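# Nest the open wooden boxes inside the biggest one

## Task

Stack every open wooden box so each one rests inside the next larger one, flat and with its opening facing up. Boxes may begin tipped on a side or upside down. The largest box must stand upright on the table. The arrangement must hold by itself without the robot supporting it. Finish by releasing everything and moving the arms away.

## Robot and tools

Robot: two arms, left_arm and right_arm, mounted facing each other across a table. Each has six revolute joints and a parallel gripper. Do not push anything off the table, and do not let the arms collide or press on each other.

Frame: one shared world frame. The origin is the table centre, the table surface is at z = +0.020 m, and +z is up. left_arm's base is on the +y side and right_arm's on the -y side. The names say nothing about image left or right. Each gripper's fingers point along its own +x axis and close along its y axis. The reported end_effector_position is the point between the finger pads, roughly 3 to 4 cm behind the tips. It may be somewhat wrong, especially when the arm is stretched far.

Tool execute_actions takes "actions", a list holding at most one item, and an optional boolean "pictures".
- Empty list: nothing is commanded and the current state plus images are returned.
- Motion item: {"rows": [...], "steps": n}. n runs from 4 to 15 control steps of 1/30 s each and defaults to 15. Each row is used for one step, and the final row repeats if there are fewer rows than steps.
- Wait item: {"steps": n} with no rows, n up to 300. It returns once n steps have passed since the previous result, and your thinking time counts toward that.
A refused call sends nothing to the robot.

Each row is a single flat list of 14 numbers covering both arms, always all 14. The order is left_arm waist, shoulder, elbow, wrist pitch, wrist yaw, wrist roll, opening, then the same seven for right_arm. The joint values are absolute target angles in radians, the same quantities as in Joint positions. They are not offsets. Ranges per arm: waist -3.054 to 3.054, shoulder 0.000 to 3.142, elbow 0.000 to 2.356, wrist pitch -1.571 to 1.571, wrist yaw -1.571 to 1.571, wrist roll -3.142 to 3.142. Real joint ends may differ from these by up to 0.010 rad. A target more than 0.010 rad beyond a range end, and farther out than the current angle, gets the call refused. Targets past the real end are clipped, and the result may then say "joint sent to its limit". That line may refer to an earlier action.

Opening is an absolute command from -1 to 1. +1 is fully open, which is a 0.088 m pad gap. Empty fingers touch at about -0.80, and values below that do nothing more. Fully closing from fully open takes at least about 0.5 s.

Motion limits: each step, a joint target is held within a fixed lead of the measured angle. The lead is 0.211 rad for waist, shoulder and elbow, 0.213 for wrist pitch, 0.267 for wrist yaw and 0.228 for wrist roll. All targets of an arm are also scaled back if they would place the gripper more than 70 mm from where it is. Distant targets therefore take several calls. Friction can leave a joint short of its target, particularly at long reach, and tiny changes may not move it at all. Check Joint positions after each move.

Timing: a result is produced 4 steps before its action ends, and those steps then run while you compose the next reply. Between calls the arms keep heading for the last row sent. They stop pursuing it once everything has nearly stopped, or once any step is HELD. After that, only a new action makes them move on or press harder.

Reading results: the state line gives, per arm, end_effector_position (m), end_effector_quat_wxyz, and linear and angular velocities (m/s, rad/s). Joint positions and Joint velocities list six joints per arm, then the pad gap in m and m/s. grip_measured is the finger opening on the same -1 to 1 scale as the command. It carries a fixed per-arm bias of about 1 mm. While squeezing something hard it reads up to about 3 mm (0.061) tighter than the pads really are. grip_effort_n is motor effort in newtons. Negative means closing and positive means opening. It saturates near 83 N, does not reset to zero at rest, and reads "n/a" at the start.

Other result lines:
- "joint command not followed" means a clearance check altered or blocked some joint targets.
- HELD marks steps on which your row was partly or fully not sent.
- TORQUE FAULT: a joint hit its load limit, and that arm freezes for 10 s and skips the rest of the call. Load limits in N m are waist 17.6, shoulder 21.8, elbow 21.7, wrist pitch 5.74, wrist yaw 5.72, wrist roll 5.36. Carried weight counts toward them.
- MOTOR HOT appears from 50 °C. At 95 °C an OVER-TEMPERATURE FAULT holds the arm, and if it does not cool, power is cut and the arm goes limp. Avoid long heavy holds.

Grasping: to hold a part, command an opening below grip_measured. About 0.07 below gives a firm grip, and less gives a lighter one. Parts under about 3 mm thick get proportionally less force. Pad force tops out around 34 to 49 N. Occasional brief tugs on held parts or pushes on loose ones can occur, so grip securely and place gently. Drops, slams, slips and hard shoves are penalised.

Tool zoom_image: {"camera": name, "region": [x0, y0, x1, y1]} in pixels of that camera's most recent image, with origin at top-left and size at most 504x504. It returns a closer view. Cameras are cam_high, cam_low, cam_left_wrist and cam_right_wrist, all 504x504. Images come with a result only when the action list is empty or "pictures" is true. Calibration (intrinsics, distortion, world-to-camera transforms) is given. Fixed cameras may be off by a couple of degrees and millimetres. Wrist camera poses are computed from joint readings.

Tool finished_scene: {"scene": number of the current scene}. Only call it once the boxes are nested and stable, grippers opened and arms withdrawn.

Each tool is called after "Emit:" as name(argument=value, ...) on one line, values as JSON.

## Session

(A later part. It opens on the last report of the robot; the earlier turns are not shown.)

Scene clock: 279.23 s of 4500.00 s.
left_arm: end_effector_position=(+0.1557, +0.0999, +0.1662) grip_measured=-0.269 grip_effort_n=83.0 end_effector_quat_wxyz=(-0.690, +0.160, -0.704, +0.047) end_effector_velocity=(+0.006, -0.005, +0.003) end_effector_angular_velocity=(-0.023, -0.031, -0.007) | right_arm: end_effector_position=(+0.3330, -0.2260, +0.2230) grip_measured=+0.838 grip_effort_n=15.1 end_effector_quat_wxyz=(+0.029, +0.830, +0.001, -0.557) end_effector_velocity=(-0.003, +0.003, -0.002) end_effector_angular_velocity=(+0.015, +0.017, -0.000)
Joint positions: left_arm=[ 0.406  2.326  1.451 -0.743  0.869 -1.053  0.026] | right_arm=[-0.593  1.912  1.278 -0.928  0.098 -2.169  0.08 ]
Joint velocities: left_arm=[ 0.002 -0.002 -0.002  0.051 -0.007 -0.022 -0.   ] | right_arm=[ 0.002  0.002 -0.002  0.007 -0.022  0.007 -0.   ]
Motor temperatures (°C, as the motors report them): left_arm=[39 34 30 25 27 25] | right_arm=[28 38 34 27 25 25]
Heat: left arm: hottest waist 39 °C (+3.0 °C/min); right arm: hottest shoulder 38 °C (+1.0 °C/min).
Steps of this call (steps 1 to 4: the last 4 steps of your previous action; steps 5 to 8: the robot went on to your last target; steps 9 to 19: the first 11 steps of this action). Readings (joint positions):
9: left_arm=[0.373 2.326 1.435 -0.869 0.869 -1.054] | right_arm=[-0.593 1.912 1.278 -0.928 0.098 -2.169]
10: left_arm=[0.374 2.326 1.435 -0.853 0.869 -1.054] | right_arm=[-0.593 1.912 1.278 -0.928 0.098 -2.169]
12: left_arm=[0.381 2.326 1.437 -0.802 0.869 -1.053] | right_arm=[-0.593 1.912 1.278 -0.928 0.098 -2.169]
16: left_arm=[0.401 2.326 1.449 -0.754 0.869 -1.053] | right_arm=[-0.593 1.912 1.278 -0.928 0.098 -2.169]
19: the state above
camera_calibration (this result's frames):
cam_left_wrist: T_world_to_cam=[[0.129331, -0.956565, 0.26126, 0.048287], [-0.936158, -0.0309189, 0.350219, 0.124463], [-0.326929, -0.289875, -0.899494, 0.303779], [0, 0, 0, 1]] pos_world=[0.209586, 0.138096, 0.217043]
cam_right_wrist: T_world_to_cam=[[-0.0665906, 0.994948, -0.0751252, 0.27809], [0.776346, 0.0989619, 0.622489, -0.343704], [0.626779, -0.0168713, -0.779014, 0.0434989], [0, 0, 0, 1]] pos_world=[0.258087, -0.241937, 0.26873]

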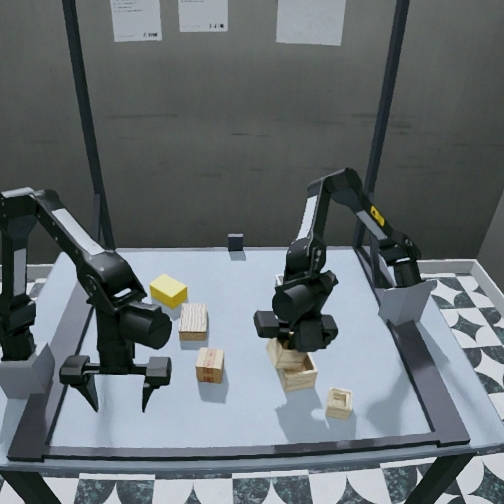

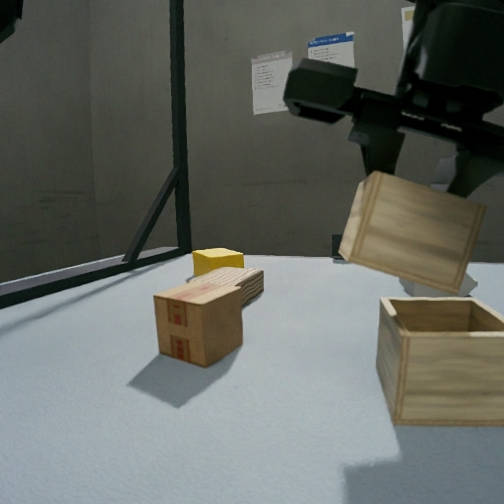

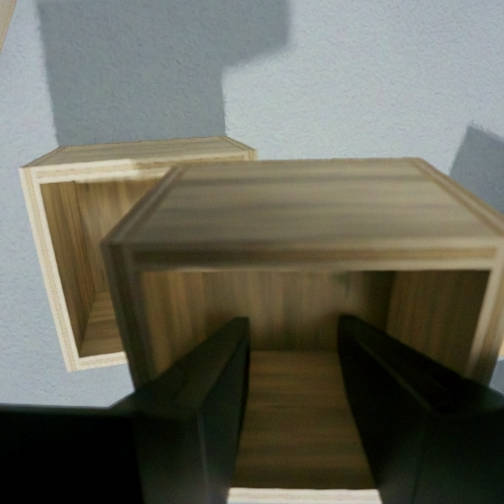

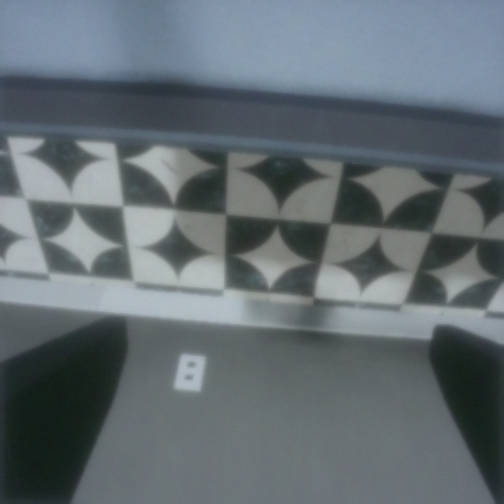

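Emit:
execute_actions(actions=[{"rows":[[0.41,2.29,1.45,-0.82,0.87,-1.05,0.2,-0.593,1.912,1.278,-0.928,0.098,-2.169,0.84],[0.42,2.26,1.45,-0.92,0.87,-1.05,0.2,-0.593,1.912,1.278,-0.928,0.098,-2.169,0.84],[0.43,2.24,1.45,-1.0,0.87,-1.05,0.2,-0.593,1.912,1.278,-0.928,0.098,-2.169,0.84],[0.44,2.23,1.45,-1.06,0.87,-1.05,0.2,-0.593,1.912,1.278,-0.928,0.098,-2.169,0.84]],"steps":15}], pictures=true)

Scene clock: 279.80 s of 4500.00 s.
left_arm: end_effector_position=(+0.1170, +0.1240, +0.1902) grip_measured=-0.269 grip_effort_n=83.0 end_effector_quat_wxyz=(-0.654, +0.184, -0.732, -0.041) end_effector_velocity=(-0.028, +0.024, +0.014) end_effector_angular_velocity=(+0.080, +0.109, +0.142) | right_arm: end_effector_position=(+0.3330, -0.2260, +0.2230) grip_measured=+0.838 grip_effort_n=15.6 end_effector_quat_wxyz=(+0.029, +0.830, +0.001, -0.557) end_effector_velocity=(-0.000, -0.003, +0.000) end_effector_angular_velocity=(-0.003, +0.010, -0.001)
Joint positions: left_arm=[ 0.434  2.244  1.45  -1.029  0.869 -1.052  0.026] | right_arm=[-0.593  1.912  1.278 -0.928  0.098 -2.169  0.08 ]
Joint velocities: left_arm=[ 0.027 -0.042 -0.002 -0.227 -0.007 -0.007 -0.   ] | right_arm=[-0.007 -0.002 -0.002 -0.007 -0.007 -0.007 -0.   ]
Motor temperatures (°C, as the motors report them): left_arm=[39 35 30 25 27 25] | right_arm=[28 38 34 27 25 25]
Heat: left arm: hottest waist 39 °C (+3.0 °C/min); right arm: hottest shoulder 38 °C (+1.0 °C/min).
Steps of this call (steps 1 to 4: the last 4 steps of your previous action; steps 5 to 6: the robot went on to your last target; steps 7 to 17: the first 11 steps of this action). Readings (joint positions):
7: left_arm=[0.406 2.326 1.451 -0.739 0.869 -1.052] | right_arm=[-0.593 1.912 1.278 -0.928 0.098 -2.169]
8: left_arm=[0.406 2.322 1.451 -0.765 0.869 -1.052] | right_arm=[-0.593 1.912 1.278 -0.928 0.098 -2.169]
10: left_arm=[0.409 2.304 1.450 -0.865 0.869 -1.052] | right_arm=[-0.593 1.912 1.278 -0.928 0.098 -2.169]
14: left_arm=[0.427 2.259 1.450 -0.992 0.869 -1.052] | right_arm=[-0.593 1.912 1.278 -0.928 0.098 -2.169]
17: the state above
camera_calibration (this result's frames):
cam_left_wrist: T_world_to_cam=[[0.292272, -0.94332, 0.157238, 0.0691218], [-0.871704, -0.195159, 0.449493, 0.0744526], [-0.39333, -0.26844, -0.879336, 0.321025], [0, 0, 0, 1]] pos_world=[0.170967, 0.16591, 0.237954]
cam_right_wrist: T_world_to_cam=[[-0.0665906, 0.994948, -0.0751252, 0.27809], [0.776346, 0.0989619, 0.622489, -0.343704], [0.626779, -0.0168713, -0.779014, 0.0434989], [0, 0, 0, 1]] pos_world=[0.258087, -0.241937, 0.26873]

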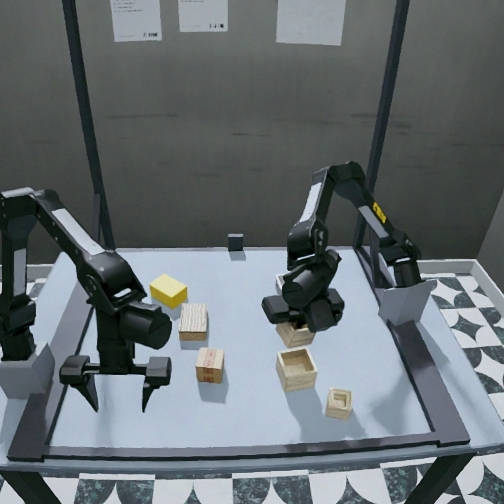

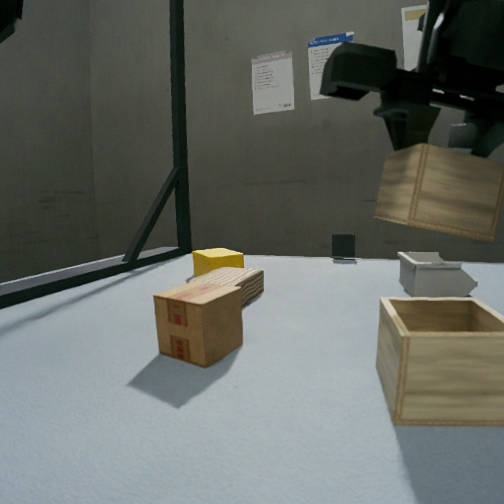

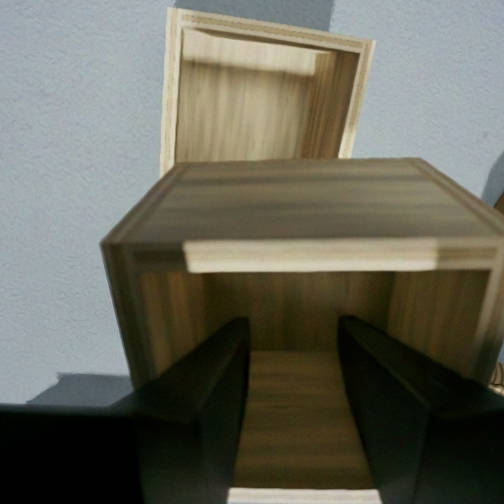

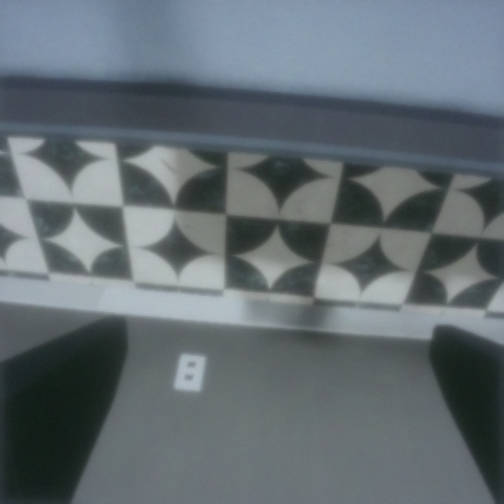

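Emit:
execute_actions(actions=[{"rows":[[0.38,2.18,1.38,-0.98,0.86,-1.05,0.2,-0.593,1.912,1.278,-0.928,0.098,-2.169,0.84],[0.31,2.12,1.3,-0.88,0.85,-1.05,0.2,-0.593,1.912,1.278,-0.928,0.098,-2.169,0.84],[0.25,2.07,1.22,-0.8,0.84,-1.05,0.2,-0.593,1.912,1.278,-0.928,0.098,-2.169,0.84],[0.2,2.05,1.16,-0.73,0.84,-1.05,0.2,-0.593,1.912,1.278,-0.928,0.098,-2.169,0.84]],"steps":15}])

Emit:
execute_actions(actions=[{"rows":[[0.2,2.07,1.16,-0.71,0.84,-1.05,0.2,-0.593,1.912,1.278,-0.928,0.098,-2.169,0.84],[0.2,2.09,1.16,-0.69,0.84,-1.05,0.2,-0.593,1.912,1.278,-0.928,0.098,-2.169,0.84],[0.2,2.11,1.16,-0.67,0.84,-1.05,0.2,-0.593,1.912,1.278,-0.928,0.098,-2.169,0.84],[0.2,2.125,1.16,-0.65,0.84,-1.05,0.2,-0.593,1.912,1.278,-0.928,0.098,-2.169,0.84]],"steps":15}], pictures=true)

Scene clock: 281.07 s of 4500.00 s.
left_arm: end_effector_position=(+0.0464, +0.1204, +0.1276) grip_measured=-0.269 grip_effort_n=83.0 end_effector_quat_wxyz=(-0.678, +0.058, -0.732, +0.033) end_effector_velocity=(-0.005, +0.036, -0.033) end_effector_angular_velocity=(+0.023, -0.075, -0.080) | right_arm: end_effector_position=(+0.3330, -0.2260, +0.2230) grip_measured=+0.838 grip_effort_n=14.7 end_effector_quat_wxyz=(+0.029, +0.830, +0.001, -0.557) end_effector_velocity=(-0.002, -0.003, -0.002) end_effector_angular_velocity=(-0.003, +0.012, -0.011)
Joint positions: left_arm=[ 0.195  2.076  1.191 -0.765  0.849 -1.052  0.026] | right_arm=[-0.593  1.912  1.278 -0.928  0.098 -2.169  0.08 ]
Joint velocities: left_arm=[-0.046 -0.081 -0.242  0.227 -0.066  0.007 -0.   ] | right_arm=[-0.002 -0.002 -0.007 -0.007 -0.007  0.007  0.   ]
Motor temperatures (°C, as the motors report them): left_arm=[39 35 30 25 27 25] | right_arm=[28 38 34 27 25 25]
Heat: left arm: hottest waist 39 °C (+3.0 °C/min); right arm: hottest shoulder 38 °C (+1.0 °C/min).
Steps of this call (steps 1 to 4: the last 4 steps of your previous action; steps 5 to 27: the robot went on to your last target; steps 28 to 38: the first 11 steps of this action). Readings (joint positions):
28: left_arm=[0.434 2.239 1.444 -1.051 0.869 -1.052] | right_arm=[-0.593 1.912 1.278 -0.928 0.098 -2.169]
29: left_arm=[0.427 2.226 1.423 -1.018 0.866 -1.052] | right_arm=[-0.593 1.912 1.278 -0.928 0.098 -2.169]
31: left_arm=[0.380 2.175 1.346 -0.931 0.852 -1.052] | right_arm=[-0.593 1.912 1.278 -0.928 0.098 -2.169]
35: left_arm=[0.232 2.094 1.226 -0.804 0.852 -1.052] | right_arm=[-0.593 1.912 1.278 -0.928 0.098 -2.169]
38: the state above

Scene clock: 281.57 s of 4500.00 s.
left_arm: end_effector_position=(+0.0621, +0.1211, +0.1157) grip_measured=-0.269 grip_effort_n=83.0 end_effector_quat_wxyz=(-0.686, +0.057, -0.724, +0.050) end_effector_velocity=(+0.008, -0.002, -0.011) end_effector_angular_velocity=(-0.012, -0.001, -0.013) | right_arm: end_effector_position=(+0.3330, -0.2260, +0.2230) grip_measured=+0.838 grip_effort_n=15.1 end_effector_quat_wxyz=(+0.029, +0.830, +0.001, -0.557) end_effector_velocity=(+0.002, -0.004, +0.001) end_effector_angular_velocity=(-0.010, -0.002, -0.003)
Joint positions: left_arm=[ 0.199  2.113  1.163 -0.66   0.843 -1.052  0.026] | right_arm=[-0.593  1.912  1.278 -0.928  0.098 -2.169  0.08 ]
Joint velocities: left_arm=[-0.007  0.037 -0.007  0.066  0.007 -0.007 -0.   ] | right_arm=[-0.007 -0.002 -0.002 -0.007  0.007 -0.007  0.   ]
Motor temperatures (°C, as the motors report them): left_arm=[39 35 30 25 27 25] | right_arm=[28 38 35 27 25 25]
Heat: left arm: hottest waist 39 °C (+3.0 °C/min); right arm: hottest shoulder 38 °C (+1.0 °C/min).
Steps of this call (steps 1 to 4: the last 4 steps of your previous action; steps 5 to 15: the first 11 steps of this action). Readings (joint positions):
5: left_arm=[0.200 2.070 1.170 -0.739 0.844 -1.052] | right_arm=[-0.593 1.912 1.278 -0.928 0.098 -2.169]
6: left_arm=[0.200 2.070 1.169 -0.731 0.844 -1.052] | right_arm=[-0.593 1.912 1.278 -0.928 0.098 -2.169]
8: left_arm=[0.200 2.077 1.167 -0.704 0.844 -1.052] | right_arm=[-0.593 1.912 1.278 -0.928 0.098 -2.169]
12: left_arm=[0.200 2.103 1.165 -0.670 0.843 -1.052] | right_arm=[-0.593 1.912 1.278 -0.928 0.098 -2.169]
15: the state above
camera_calibration (this result's frames):
cam_left_wrist: T_world_to_cam=[[-0.0182356, -0.992203, 0.123288, 0.123316], [-0.925442, 0.0634239, 0.373542, 0.0402942], [-0.378449, -0.107284, -0.919384, 0.217331], [0, 0, 0, 1]] pos_world=[0.121788, 0.143115, 0.169556]
cam_right_wrist: T_world_to_cam=[[-0.0665906, 0.994948, -0.0751252, 0.27809], [0.776346, 0.0989619, 0.622489, -0.343704], [0.626779, -0.0168713, -0.779014, 0.0434989], [0, 0, 0, 1]] pos_world=[0.258087, -0.241937, 0.26873]

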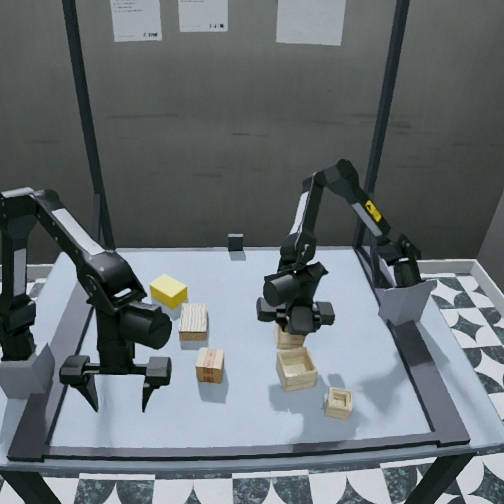

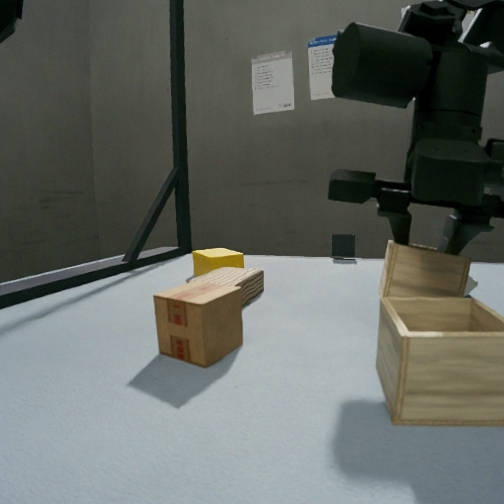

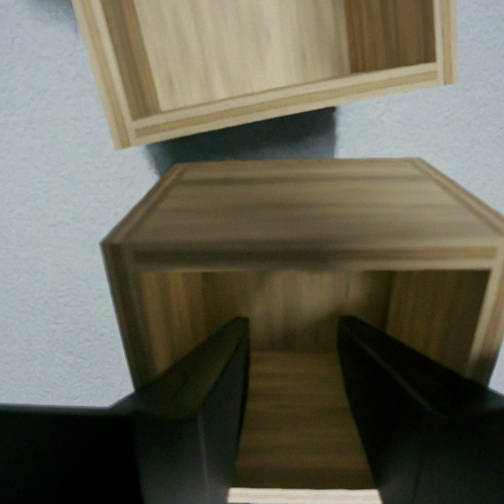

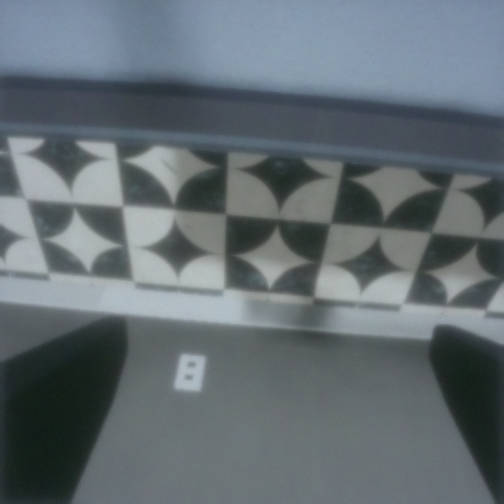

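Emit:
execute_actions(actions=[])

Scene clock: 282.13 s of 4500.00 s.
left_arm: end_effector_position=(+0.0630, +0.1204, +0.1151) grip_measured=-0.269 grip_effort_n=83.0 end_effector_quat_wxyz=(-0.687, +0.056, -0.723, +0.052) end_effector_velocity=(+0.001, +0.001, -0.002) end_effector_angular_velocity=(+0.004, -0.006, +0.005) | right_arm: end_effector_position=(+0.3330, -0.2260, +0.2230) grip_measured=+0.838 grip_effort_n=15.1 end_effector_quat_wxyz=(+0.029, +0.830, +0.001, -0.557) end_effector_velocity=(-0.003, -0.001, -0.001) end_effector_angular_velocity=(+0.003, +0.023, +0.006)
Joint positions: left_arm=[ 0.199  2.116  1.163 -0.652  0.843 -1.052  0.026] | right_arm=[-0.593  1.912  1.278 -0.928  0.098 -2.169  0.08 ]
Joint velocities: left_arm=[-0.002  0.002 -0.002  0.007 -0.007 -0.007 -0.   ] | right_arm=[-0.002 -0.002 -0.002 -0.007 -0.022 -0.007  0.   ]
Motor temperatures (°C, as the motors report them): left_arm=[39 35 30 25 27 25] | right_arm=[28 38 35 27 25 25]
Heat: left arm: hottest waist 39 °C (+3.0 °C/min); right arm: hottest shoulder 38 °C (+1.0 °C/min).
Kept back: nothing.
Steps of this call (steps 1 to 4: the last 4 steps of your previous action; steps 5 to 15: the robot went on to your last target; steps 16 to 17: nothing new was sent). Readings (joint positions):
1: left_arm=[0.199 2.114 1.163 -0.658 0.843 -1.052] | right_arm=[-0.593 1.912 1.278 -0.928 0.098 -2.169]
2: left_arm=[0.199 2.114 1.163 -0.656 0.843 -1.052] | right_arm=[-0.593 1.912 1.278 -0.928 0.098 -2.169]
4: left_arm=[0.199 2.114 1.163 -0.654 0.843 -1.052] | right_arm=[-0.593 1.912 1.278 -0.928 0.098 -2.169]
8: left_arm=[0.199 2.116 1.163 -0.653 0.843 -1.052] | right_arm=[-0.593 1.912 1.278 -0.928 0.098 -2.169]
17: the state above
All arms were judged still, so your last target was given up. Only a new action makes them travel on or press farther. Fingers that are still opening or closing keep moving.
camera_calibration (this result's frames):
cam_left_wrist: T_world_to_cam=[[-0.0222762, -0.991749, 0.126245, 0.122553], [-0.926039, 0.0680577, 0.371241, 0.0412255], [-0.37677, -0.108638, -0.919914, 0.217168], [0, 0, 0, 1]] pos_world=[0.122729, 0.142329, 0.169]
cam_right_wrist: T_world_to_cam=[[-0.0665906, 0.994948, -0.0751252, 0.27809], [0.776346, 0.0989619, 0.622489, -0.343704], [0.626779, -0.0168713, -0.779014, 0.0434989], [0, 0, 0, 1]] pos_world=[0.258087, -0.241937, 0.26873]

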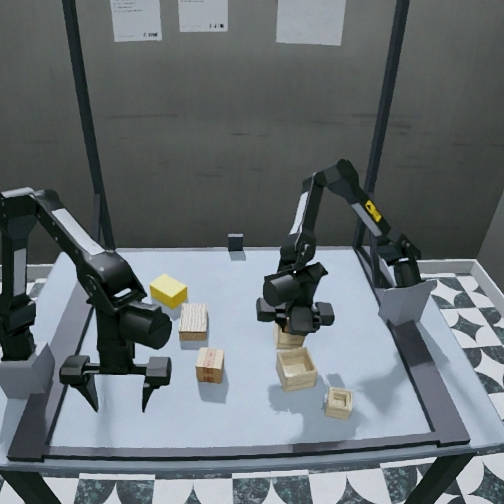

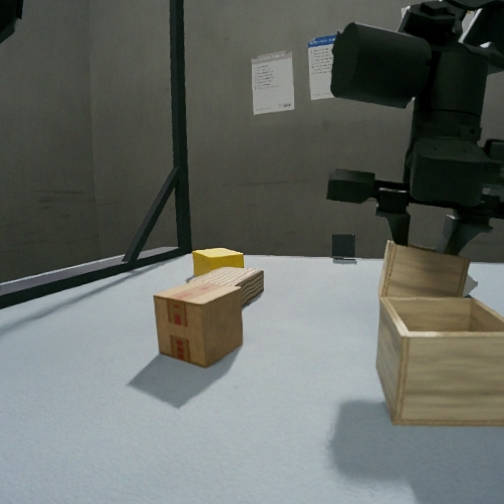

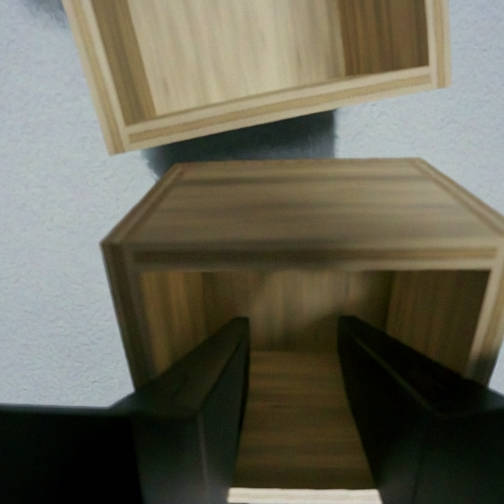

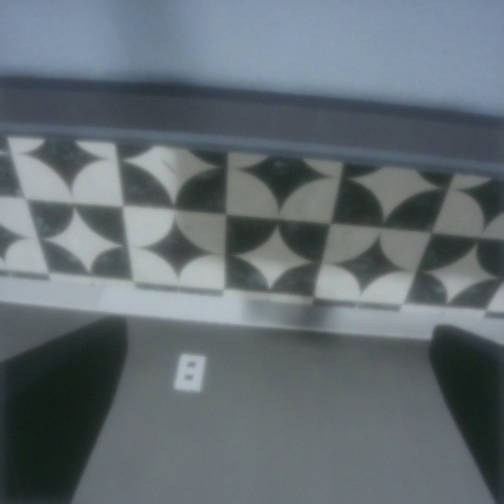

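Emit:
execute_actions(actions=[{"rows":[[0.13,2.15,1.16,-0.62,0.84,-1.05,0.2,-0.593,1.912,1.278,-0.928,0.098,-2.169,0.84]],"steps":15}], pictures=true)

Scene clock: 282.63 s of 4500.00 s.
left_arm: end_effector_position=(+0.0501, +0.1178, +0.0922) grip_measured=-0.269 grip_effort_n=83.0 end_effector_quat_wxyz=(-0.681, +0.022, -0.730, +0.055) end_effector_velocity=(+0.002, -0.002, -0.000) end_effector_angular_velocity=(-0.010, -0.015, -0.023) | right_arm: end_effector_position=(+0.3330, -0.2260, +0.2230) grip_measured=+0.838 grip_effort_n=15.6 end_effector_quat_wxyz=(+0.029, +0.830, +0.001, -0.557) end_effector_velocity=(-0.002, +0.002, -0.001) end_effector_angular_velocity=(+0.015, +0.015, +0.010)
Joint positions: left_arm=[ 0.128  2.14   1.162 -0.623  0.841 -1.052  0.026] | right_arm=[-0.593  1.912  1.278 -0.928  0.098 -2.169  0.08 ]
Joint velocities: left_arm=[-0.002 -0.002 -0.002  0.022 -0.007  0.007 -0.   ] | right_arm=[-0.002 -0.002 -0.002  0.007 -0.022 -0.007 -0.   ]
Motor temperatures (°C, as the motors report them): left_arm=[39 35 30 25 27 25] | right_arm=[28 38 35 27 25 25]
Heat: left arm: hottest waist 39 °C (+3.0 °C/min); right arm: hottest shoulder 38 °C (+1.0 °C/min).
Steps of this call (steps 1 to 4: nothing new was sent; steps 5 to 15: the first 11 steps of this action). Readings (joint positions):
5: left_arm=[0.197 2.118 1.163 -0.650 0.842 -1.052] | right_arm=[-0.593 1.912 1.278 -0.928 0.098 -2.169]
6: left_arm=[0.189 2.121 1.163 -0.641 0.841 -1.052] | right_arm=[-0.593 1.912 1.278 -0.928 0.098 -2.169]
8: left_arm=[0.163 2.129 1.163 -0.632 0.841 -1.052] | right_arm=[-0.593 1.912 1.278 -0.928 0.098 -2.169]
12: left_arm=[0.130 2.140 1.162 -0.626 0.841 -1.052] | right_arm=[-0.593 1.912 1.278 -0.928 0.098 -2.169]
15: the state above
camera_calibration (this result's frames):
cam_left_wrist: T_world_to_cam=[[-0.0755426, -0.993583, 0.0841764, 0.129344], [-0.915847, 0.102522, 0.388219, 0.0317894], [-0.394357, -0.0477657, -0.917715, 0.184429], [0, 0, 0, 1]] pos_world=[0.111616, 0.134064, 0.146024]
cam_right_wrist: T_world_to_cam=[[-0.0665906, 0.994948, -0.0751252, 0.27809], [0.776346, 0.0989619, 0.622489, -0.343704], [0.626779, -0.0168713, -0.779014, 0.0434989], [0, 0, 0, 1]] pos_world=[0.258087, -0.241937, 0.26873]

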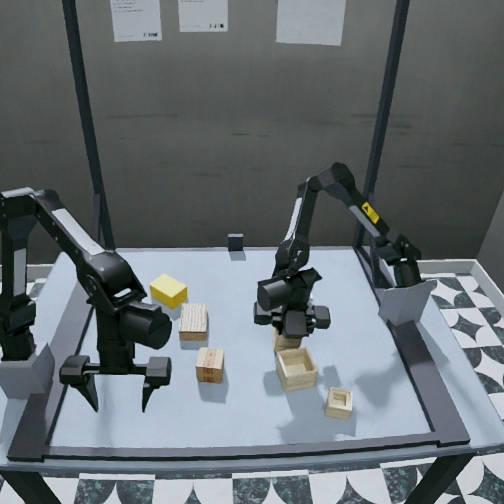

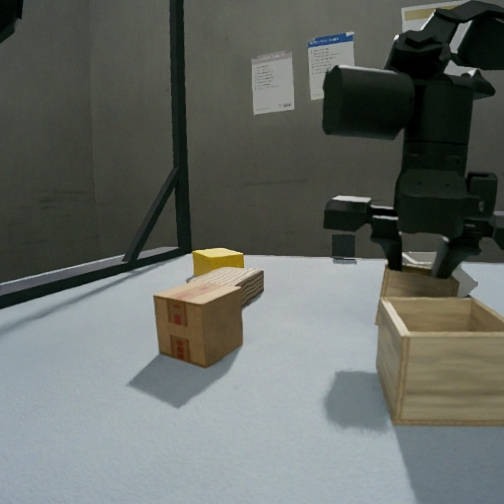

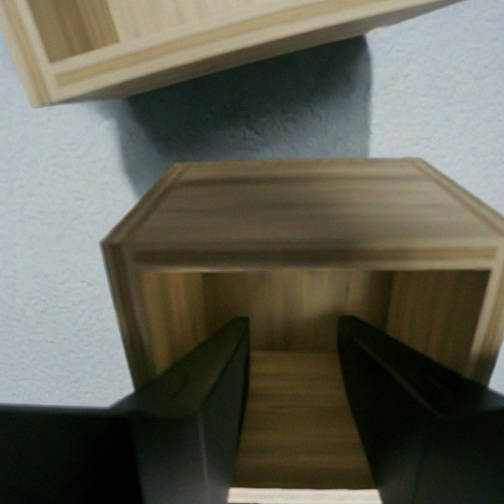

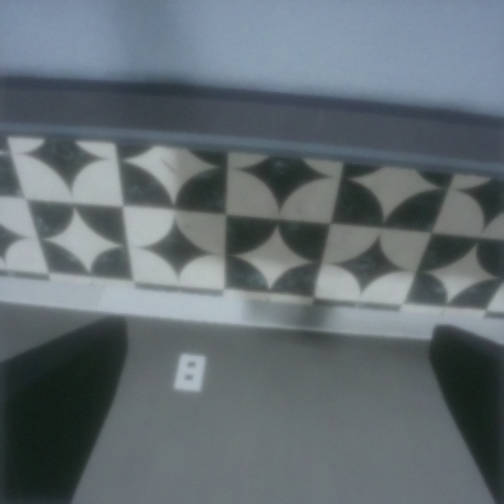

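Emit:
execute_actions(actions=[{"rows":[[0.12,2.18,1.16,-0.59,0.84,-1.05,0.2,-0.593,1.912,1.278,-0.928,0.098,-2.169,0.84]],"steps":12}])

Emit:
execute_actions(actions=[{"rows":[[0.12,2.18,1.16,-0.59,0.84,-1.05,-0.6,-0.593,1.912,1.278,-0.928,0.098,-2.169,0.84]],"steps":15}], pictures=true)

Scene clock: 283.07 s of 4500.00 s.
left_arm: end_effector_position=(+0.0544, +0.1191, +0.0831) grip_measured=-0.269 grip_effort_n=83.0 end_effector_quat_wxyz=(+0.680, -0.018, +0.731, -0.054) end_effector_velocity=(+0.001, -0.001, -0.011) end_effector_angular_velocity=(+0.010, -0.005, -0.017) | right_arm: end_effector_position=(+0.3330, -0.2260, +0.2230) grip_measured=+0.838 grip_effort_n=15.6 end_effector_quat_wxyz=(+0.029, +0.830, +0.001, -0.557) end_effector_velocity=(-0.003, -0.000, +0.000) end_effector_angular_velocity=(+0.007, +0.020, +0.008)
Joint positions: left_arm=[ 0.12   2.17   1.162 -0.596  0.841 -1.052  0.026] | right_arm=[-0.593  1.912  1.278 -0.928  0.098 -2.169  0.08 ]
Joint velocities: left_arm=[-0.022  0.022 -0.002  0.037 -0.007 -0.007 -0.   ] | right_arm=[-0.002 -0.007 -0.002 -0.007 -0.022 -0.007 -0.   ]
Motor temperatures (°C, as the motors report them): left_arm=[39 34 30 25 27 25] | right_arm=[28 38 35 27 25 25]
Heat: left arm: hottest waist 39 °C (+3.0 °C/min); right arm: hottest shoulder 38 °C (+1.0 °C/min).
Steps of this call (steps 1 to 4: the last 4 steps of your previous action; step 5: the robot went on to your last target; steps 6 to 13: the first 8 steps of this action). Readings (joint positions):
6: left_arm=[0.128 2.143 1.162 -0.620 0.841 -1.052] | right_arm=[-0.593 1.912 1.278 -0.928 0.098 -2.169]
7: left_arm=[0.126 2.147 1.162 -0.612 0.841 -1.052] | right_arm=[-0.593 1.912 1.278 -0.928 0.098 -2.169]
9: left_arm=[0.124 2.157 1.162 -0.602 0.841 -1.052] | right_arm=[-0.593 1.912 1.278 -0.928 0.098 -2.169]
13: the state above

Scene clock: 283.57 s of 4500.00 s.
left_arm: end_effector_position=(+0.0548, +0.1185, +0.0828) grip_measured=-0.552 grip_effort_n=-18.8 end_effector_quat_wxyz=(+0.680, -0.018, +0.731, -0.056) end_effector_velocity=(-0.000, +0.007, -0.002) end_effector_angular_velocity=(+0.028, -0.010, +0.010) | right_arm: end_effector_position=(+0.3330, -0.2260, +0.2230) grip_measured=+0.838 grip_effort_n=15.1 end_effector_quat_wxyz=(+0.029, +0.830, +0.001, -0.557) end_effector_velocity=(-0.005, -0.003, -0.002) end_effector_angular_velocity=(-0.009, +0.030, +0.003)
Joint positions: left_arm=[ 0.119  2.171  1.162 -0.591  0.841 -1.052  0.012] | right_arm=[-0.593  1.912  1.278 -0.928  0.098 -2.169  0.08 ]
Joint velocities: left_arm=[-0.002 -0.002 -0.007 -0.022 -0.022  0.007 -0.017] | right_arm=[-0.002 -0.002 -0.002 -0.022 -0.022 -0.007 -0.   ]
Motor temperatures (°C, as the motors report them): left_arm=[39 34 30 25 27 25] | right_arm=[28 38 35 27 25 25]
Heat: left arm: hottest waist 39 °C (+3.0 °C/min); right arm: hottest shoulder 38 °C (+1.0 °C/min).
Steps of this call (steps 1 to 4: the last 4 steps of your previous action; steps 5 to 15: the first 11 steps of this action). Readings (joint positions):
5: left_arm=[0.119 2.170 1.162 -0.593 0.841 -1.052] | right_arm=[-0.593 1.912 1.278 -0.928 0.098 -2.169]
6: left_arm=[0.119 2.170 1.162 -0.593 0.841 -1.052] | right_arm=[-0.593 1.912 1.278 -0.928 0.098 -2.169]
8: left_arm=[0.119 2.171 1.162 -0.592 0.841 -1.052] | right_arm=[-0.593 1.912 1.278 -0.928 0.098 -2.169]
12: left_arm=[0.119 2.171 1.162 -0.591 0.841 -1.052] | right_arm=[-0.593 1.912 1.278 -0.928 0.098 -2.169]
15: the state above
camera_calibration (this result's frames):
cam_left_wrist: T_world_to_cam=[[-0.0823649, -0.993401, 0.0798115, 0.131941], [-0.914509, 0.107166, 0.390113, 0.0389402], [-0.396092, -0.0408568, -0.917301, 0.176955], [0, 0, 0, 1]] pos_world=[0.116569, 0.134127, 0.1366]
cam_right_wrist: T_world_to_cam=[[-0.0665906, 0.994948, -0.0751252, 0.27809], [0.776346, 0.0989619, 0.622489, -0.343704], [0.626779, -0.0168713, -0.779014, 0.0434989], [0, 0, 0, 1]] pos_world=[0.258087, -0.241937, 0.26873]

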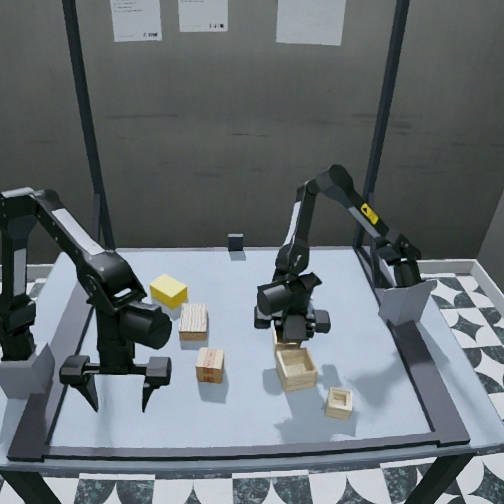

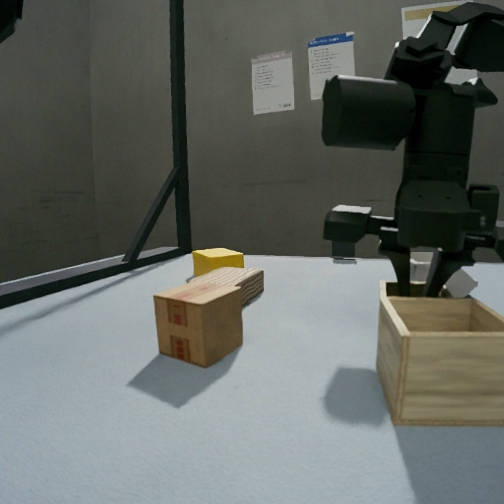

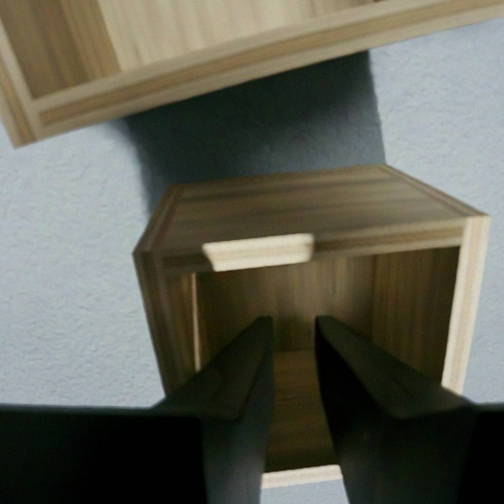

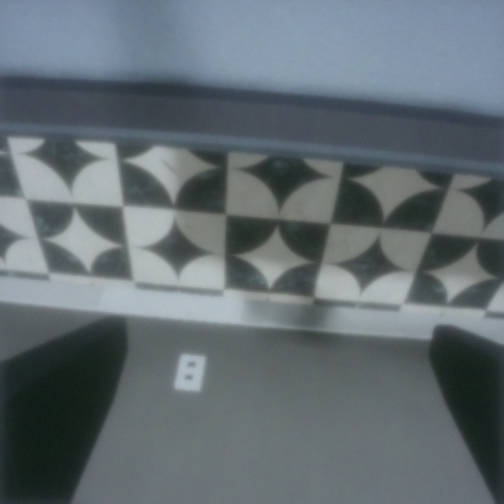

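Emit:
execute_actions(actions=[])

Scene clock: 283.70 s of 4500.00 s.
left_arm: end_effector_position=(+0.0548, +0.1185, +0.0828) grip_measured=-0.582 grip_effort_n=-18.8 end_effector_quat_wxyz=(+0.680, -0.018, +0.731, -0.056) end_effector_velocity=(-0.001, +0.004, -0.004) end_effector_angular_velocity=(+0.021, +0.004, +0.028) | right_arm: end_effector_position=(+0.3330, -0.2260, +0.2230) grip_measured=+0.838 grip_effort_n=14.7 end_effector_quat_wxyz=(+0.029, +0.830, +0.001, -0.557) end_effector_velocity=(-0.003, -0.000, +0.000) end_effector_angular_velocity=(+0.012, +0.020, -0.006)
Joint positions: left_arm=[ 0.119  2.171  1.162 -0.591  0.841 -1.052  0.01 ] | right_arm=[-0.593  1.912  1.278 -0.928  0.098 -2.169  0.08 ]
Joint velocities: left_arm=[-0.007  0.007 -0.002 -0.007 -0.007 -0.022 -0.006] | right_arm=[-0.002 -0.007 -0.002 -0.007 -0.022  0.007  0.   ]
Motor temperatures (°C, as the motors report them): left_arm=[39 34 30 25 27 25] | right_arm=[28 38 35 27 25 25]
Heat: left arm: hottest waist 39 °C (+3.0 °C/min); right arm: hottest shoulder 38 °C (+1.0 °C/min).
Kept back: nothing.
Steps of this call (steps 1 to 4: the last 4 steps of your previous action). Readings (joint positions):
1: left_arm=[0.119 2.171 1.162 -0.591 0.841 -1.052] | right_arm=[-0.593 1.912 1.278 -0.928 0.098 -2.169]
2: left_arm=[0.119 2.171 1.162 -0.591 0.841 -1.052] | right_arm=[-0.593 1.912 1.278 -0.928 0.098 -2.169]
4: the state above
camera_calibration (this result's frames):
cam_left_wrist: T_world_to_cam=[[-0.0823649, -0.993401, 0.0798115, 0.131941], [-0.914509, 0.107166, 0.390113, 0.0389402], [-0.396092, -0.0408568, -0.917301, 0.176955], [0, 0, 0, 1]] pos_world=[0.116569, 0.134127, 0.1366]
cam_right_wrist: T_world_to_cam=[[-0.0665906, 0.994948, -0.0751252, 0.27809], [0.776346, 0.0989619, 0.622489, -0.343704], [0.626779, -0.0168713, -0.779014, 0.0434989], [0, 0, 0, 1]] pos_world=[0.258087, -0.241937, 0.26873]

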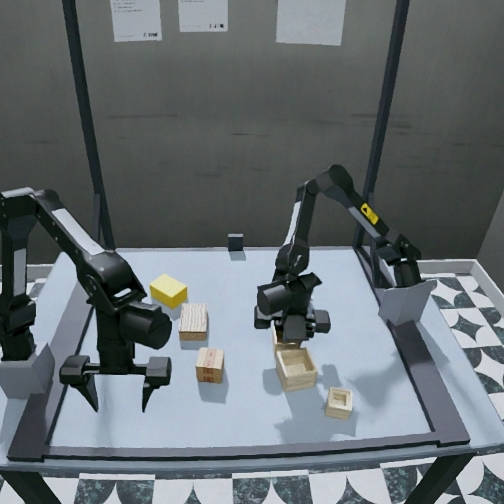

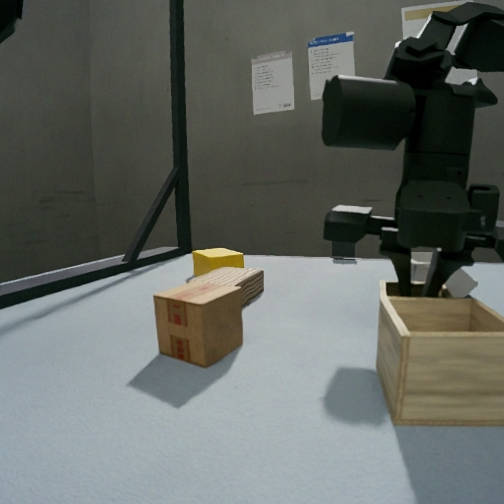

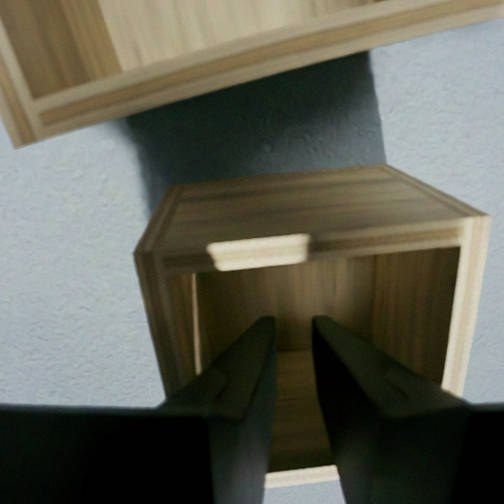

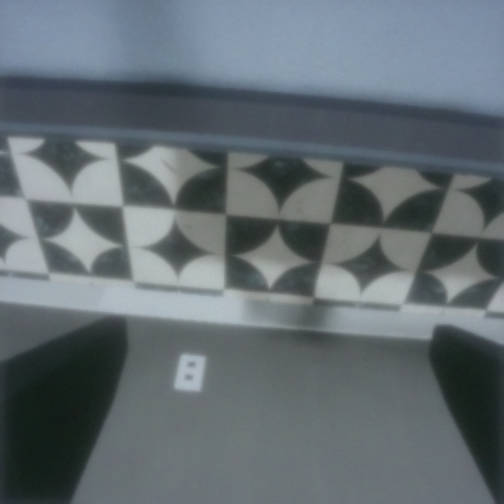

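Emit:
execute_actions(actions=[{"rows":[[0.12,2.18,1.16,-0.59,0.84,-1.05,0.2,-0.593,1.912,1.278,-0.928,0.098,-2.169,0.84]],"steps":15}])

Emit:
execute_actions(actions=[{"rows":[[0.13,2.12,1.25,-0.7,0.82,-1.05,0.2,-0.593,1.912,1.278,-0.928,0.098,-2.169,0.84]],"steps":15}], pictures=true)

Scene clock: 284.23 s of 4500.00 s.
left_arm: end_effector_position=(+0.0548, +0.1185, +0.0827) grip_measured=-0.161 grip_effort_n=83.0 end_effector_quat_wxyz=(+0.680, -0.018, +0.731, -0.056) end_effector_velocity=(-0.002, +0.002, -0.002) end_effector_angular_velocity=(+0.013, -0.001, +0.007) | right_arm: end_effector_position=(+0.3330, -0.2260, +0.2230) grip_measured=+0.838 grip_effort_n=15.1 end_effector_quat_wxyz=(+0.029, +0.830, +0.001, -0.557) end_effector_velocity=(+0.000, +0.001, +0.000) end_effector_angular_velocity=(+0.008, +0.003, +0.008)
Joint positions: left_arm=[ 0.119  2.171  1.162 -0.591  0.841 -1.052  0.031] | right_arm=[-0.593  1.912  1.278 -0.928  0.098 -2.169  0.08 ]
Joint velocities: left_arm=[-0.007 -0.002 -0.002 -0.007 -0.007 -0.007  0.   ] | right_arm=[-0.002 -0.002 -0.002  0.007 -0.007 -0.007  0.   ]
Motor temperatures (°C, as the motors report them): left_arm=[39 34 30 25 27 25] | right_arm=[28 38 35 27 25 25]
Heat: left arm: hottest waist 39 °C (+3.0 °C/min); right arm: hottest shoulder 38 °C (+1.0 °C/min).
Steps of this call (steps 1 to 5: the robot went on to your last target; steps 6 to 16: the first 11 steps of this action). Readings (joint positions):
6: left_arm=[0.119 2.171 1.162 -0.591 0.841 -1.052] | right_arm=[-0.593 1.912 1.278 -0.928 0.098 -2.169]
7: left_arm=[0.119 2.171 1.162 -0.591 0.841 -1.052] | right_arm=[-0.593 1.912 1.278 -0.928 0.098 -2.169]
9: left_arm=[0.119 2.171 1.162 -0.591 0.841 -1.052] | right_arm=[-0.593 1.912 1.278 -0.928 0.098 -2.169]
13: left_arm=[0.119 2.171 1.162 -0.591 0.841 -1.052] | right_arm=[-0.593 1.912 1.278 -0.928 0.098 -2.169]
16: the state above

Scene clock: 284.73 s of 4500.00 s.
left_arm: end_effector_position=(+0.0465, +0.1003, +0.1059) grip_measured=-0.161 grip_effort_n=83.0 end_effector_quat_wxyz=(-0.688, +0.017, -0.723, +0.062) end_effector_velocity=(-0.003, +0.007, +0.001) end_effector_angular_velocity=(+0.044, -0.001, +0.027) | right_arm: end_effector_position=(+0.3330, -0.2260, +0.2230) grip_measured=+0.838 grip_effort_n=15.6 end_effector_quat_wxyz=(+0.029, +0.830, +0.001, -0.557) end_effector_velocity=(-0.003, -0.004, -0.001) end_effector_angular_velocity=(-0.016, +0.018, +0.000)
Joint positions: left_arm=[ 0.124  2.132  1.242 -0.691  0.826 -1.051  0.031] | right_arm=[-0.593  1.912  1.278 -0.928  0.098 -2.169  0.08 ]
Joint velocities: left_arm=[-0.002 -0.002  0.012 -0.066 -0.022  0.007 -0.   ] | right_arm=[-0.002 -0.002 -0.002 -0.022 -0.007 -0.007 -0.   ]
Motor temperatures (°C, as the motors report them): left_arm=[39 34 30 25 27 25] | right_arm=[28 38 35 27 25 25]
Heat: left arm: hottest waist 39 °C (+3.0 °C/min); right arm: hottest shoulder 38 °C (+1.0 °C/min).
Steps of this call (steps 1 to 4: the last 4 steps of your previous action; steps 5 to 15: the first 11 steps of this action). Readings (joint positions):
5: left_arm=[0.119 2.170 1.168 -0.602 0.839 -1.051] | right_arm=[-0.593 1.912 1.278 -0.928 0.098 -2.169]
6: left_arm=[0.119 2.170 1.182 -0.630 0.835 -1.051] | right_arm=[-0.593 1.912 1.278 -0.928 0.098 -2.169]
8: left_arm=[0.120 2.163 1.204 -0.658 0.830 -1.051] | right_arm=[-0.593 1.912 1.278 -0.928 0.098 -2.169]
12: left_arm=[0.123 2.137 1.235 -0.683 0.828 -1.051] | right_arm=[-0.593 1.912 1.278 -0.928 0.098 -2.169]
15: the state above
camera_calibration (this result's frames):
cam_left_wrist: T_world_to_cam=[[-0.092756, -0.991946, 0.0862538, 0.110997], [-0.921834, 0.118294, 0.369091, 0.0256886], [-0.376321, -0.0452763, -0.925382, 0.194484], [0, 0, 0, 1]] pos_world=[0.107165, 0.11587, 0.160916]
cam_right_wrist: T_world_to_cam=[[-0.0665906, 0.994948, -0.0751252, 0.27809], [0.776346, 0.0989619, 0.622489, -0.343704], [0.626779, -0.0168713, -0.779014, 0.0434989], [0, 0, 0, 1]] pos_world=[0.258087, -0.241937, 0.26873]

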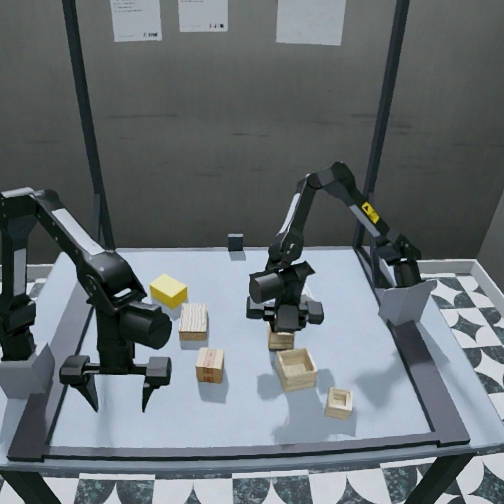

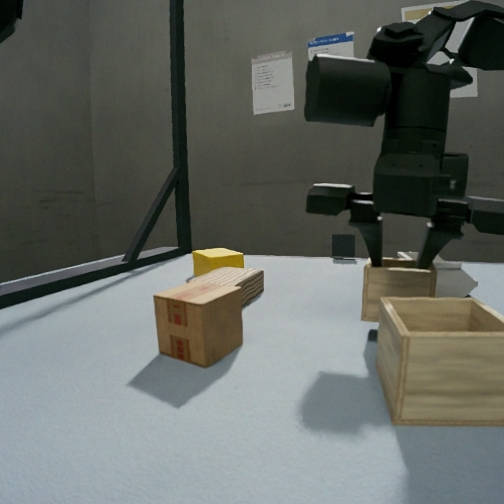

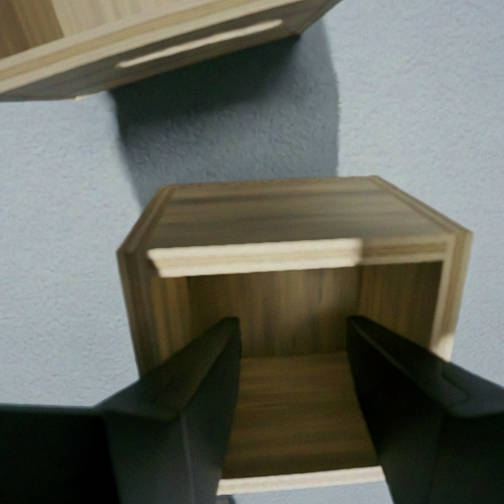

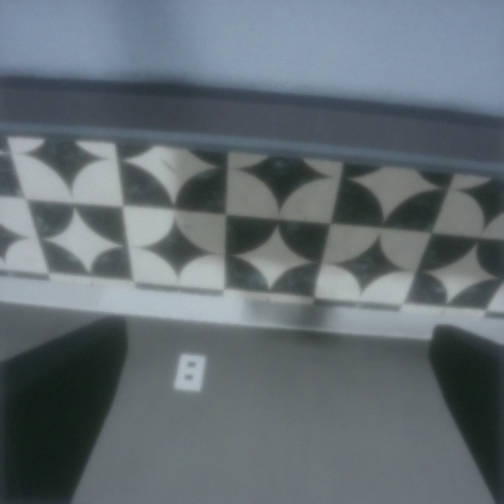

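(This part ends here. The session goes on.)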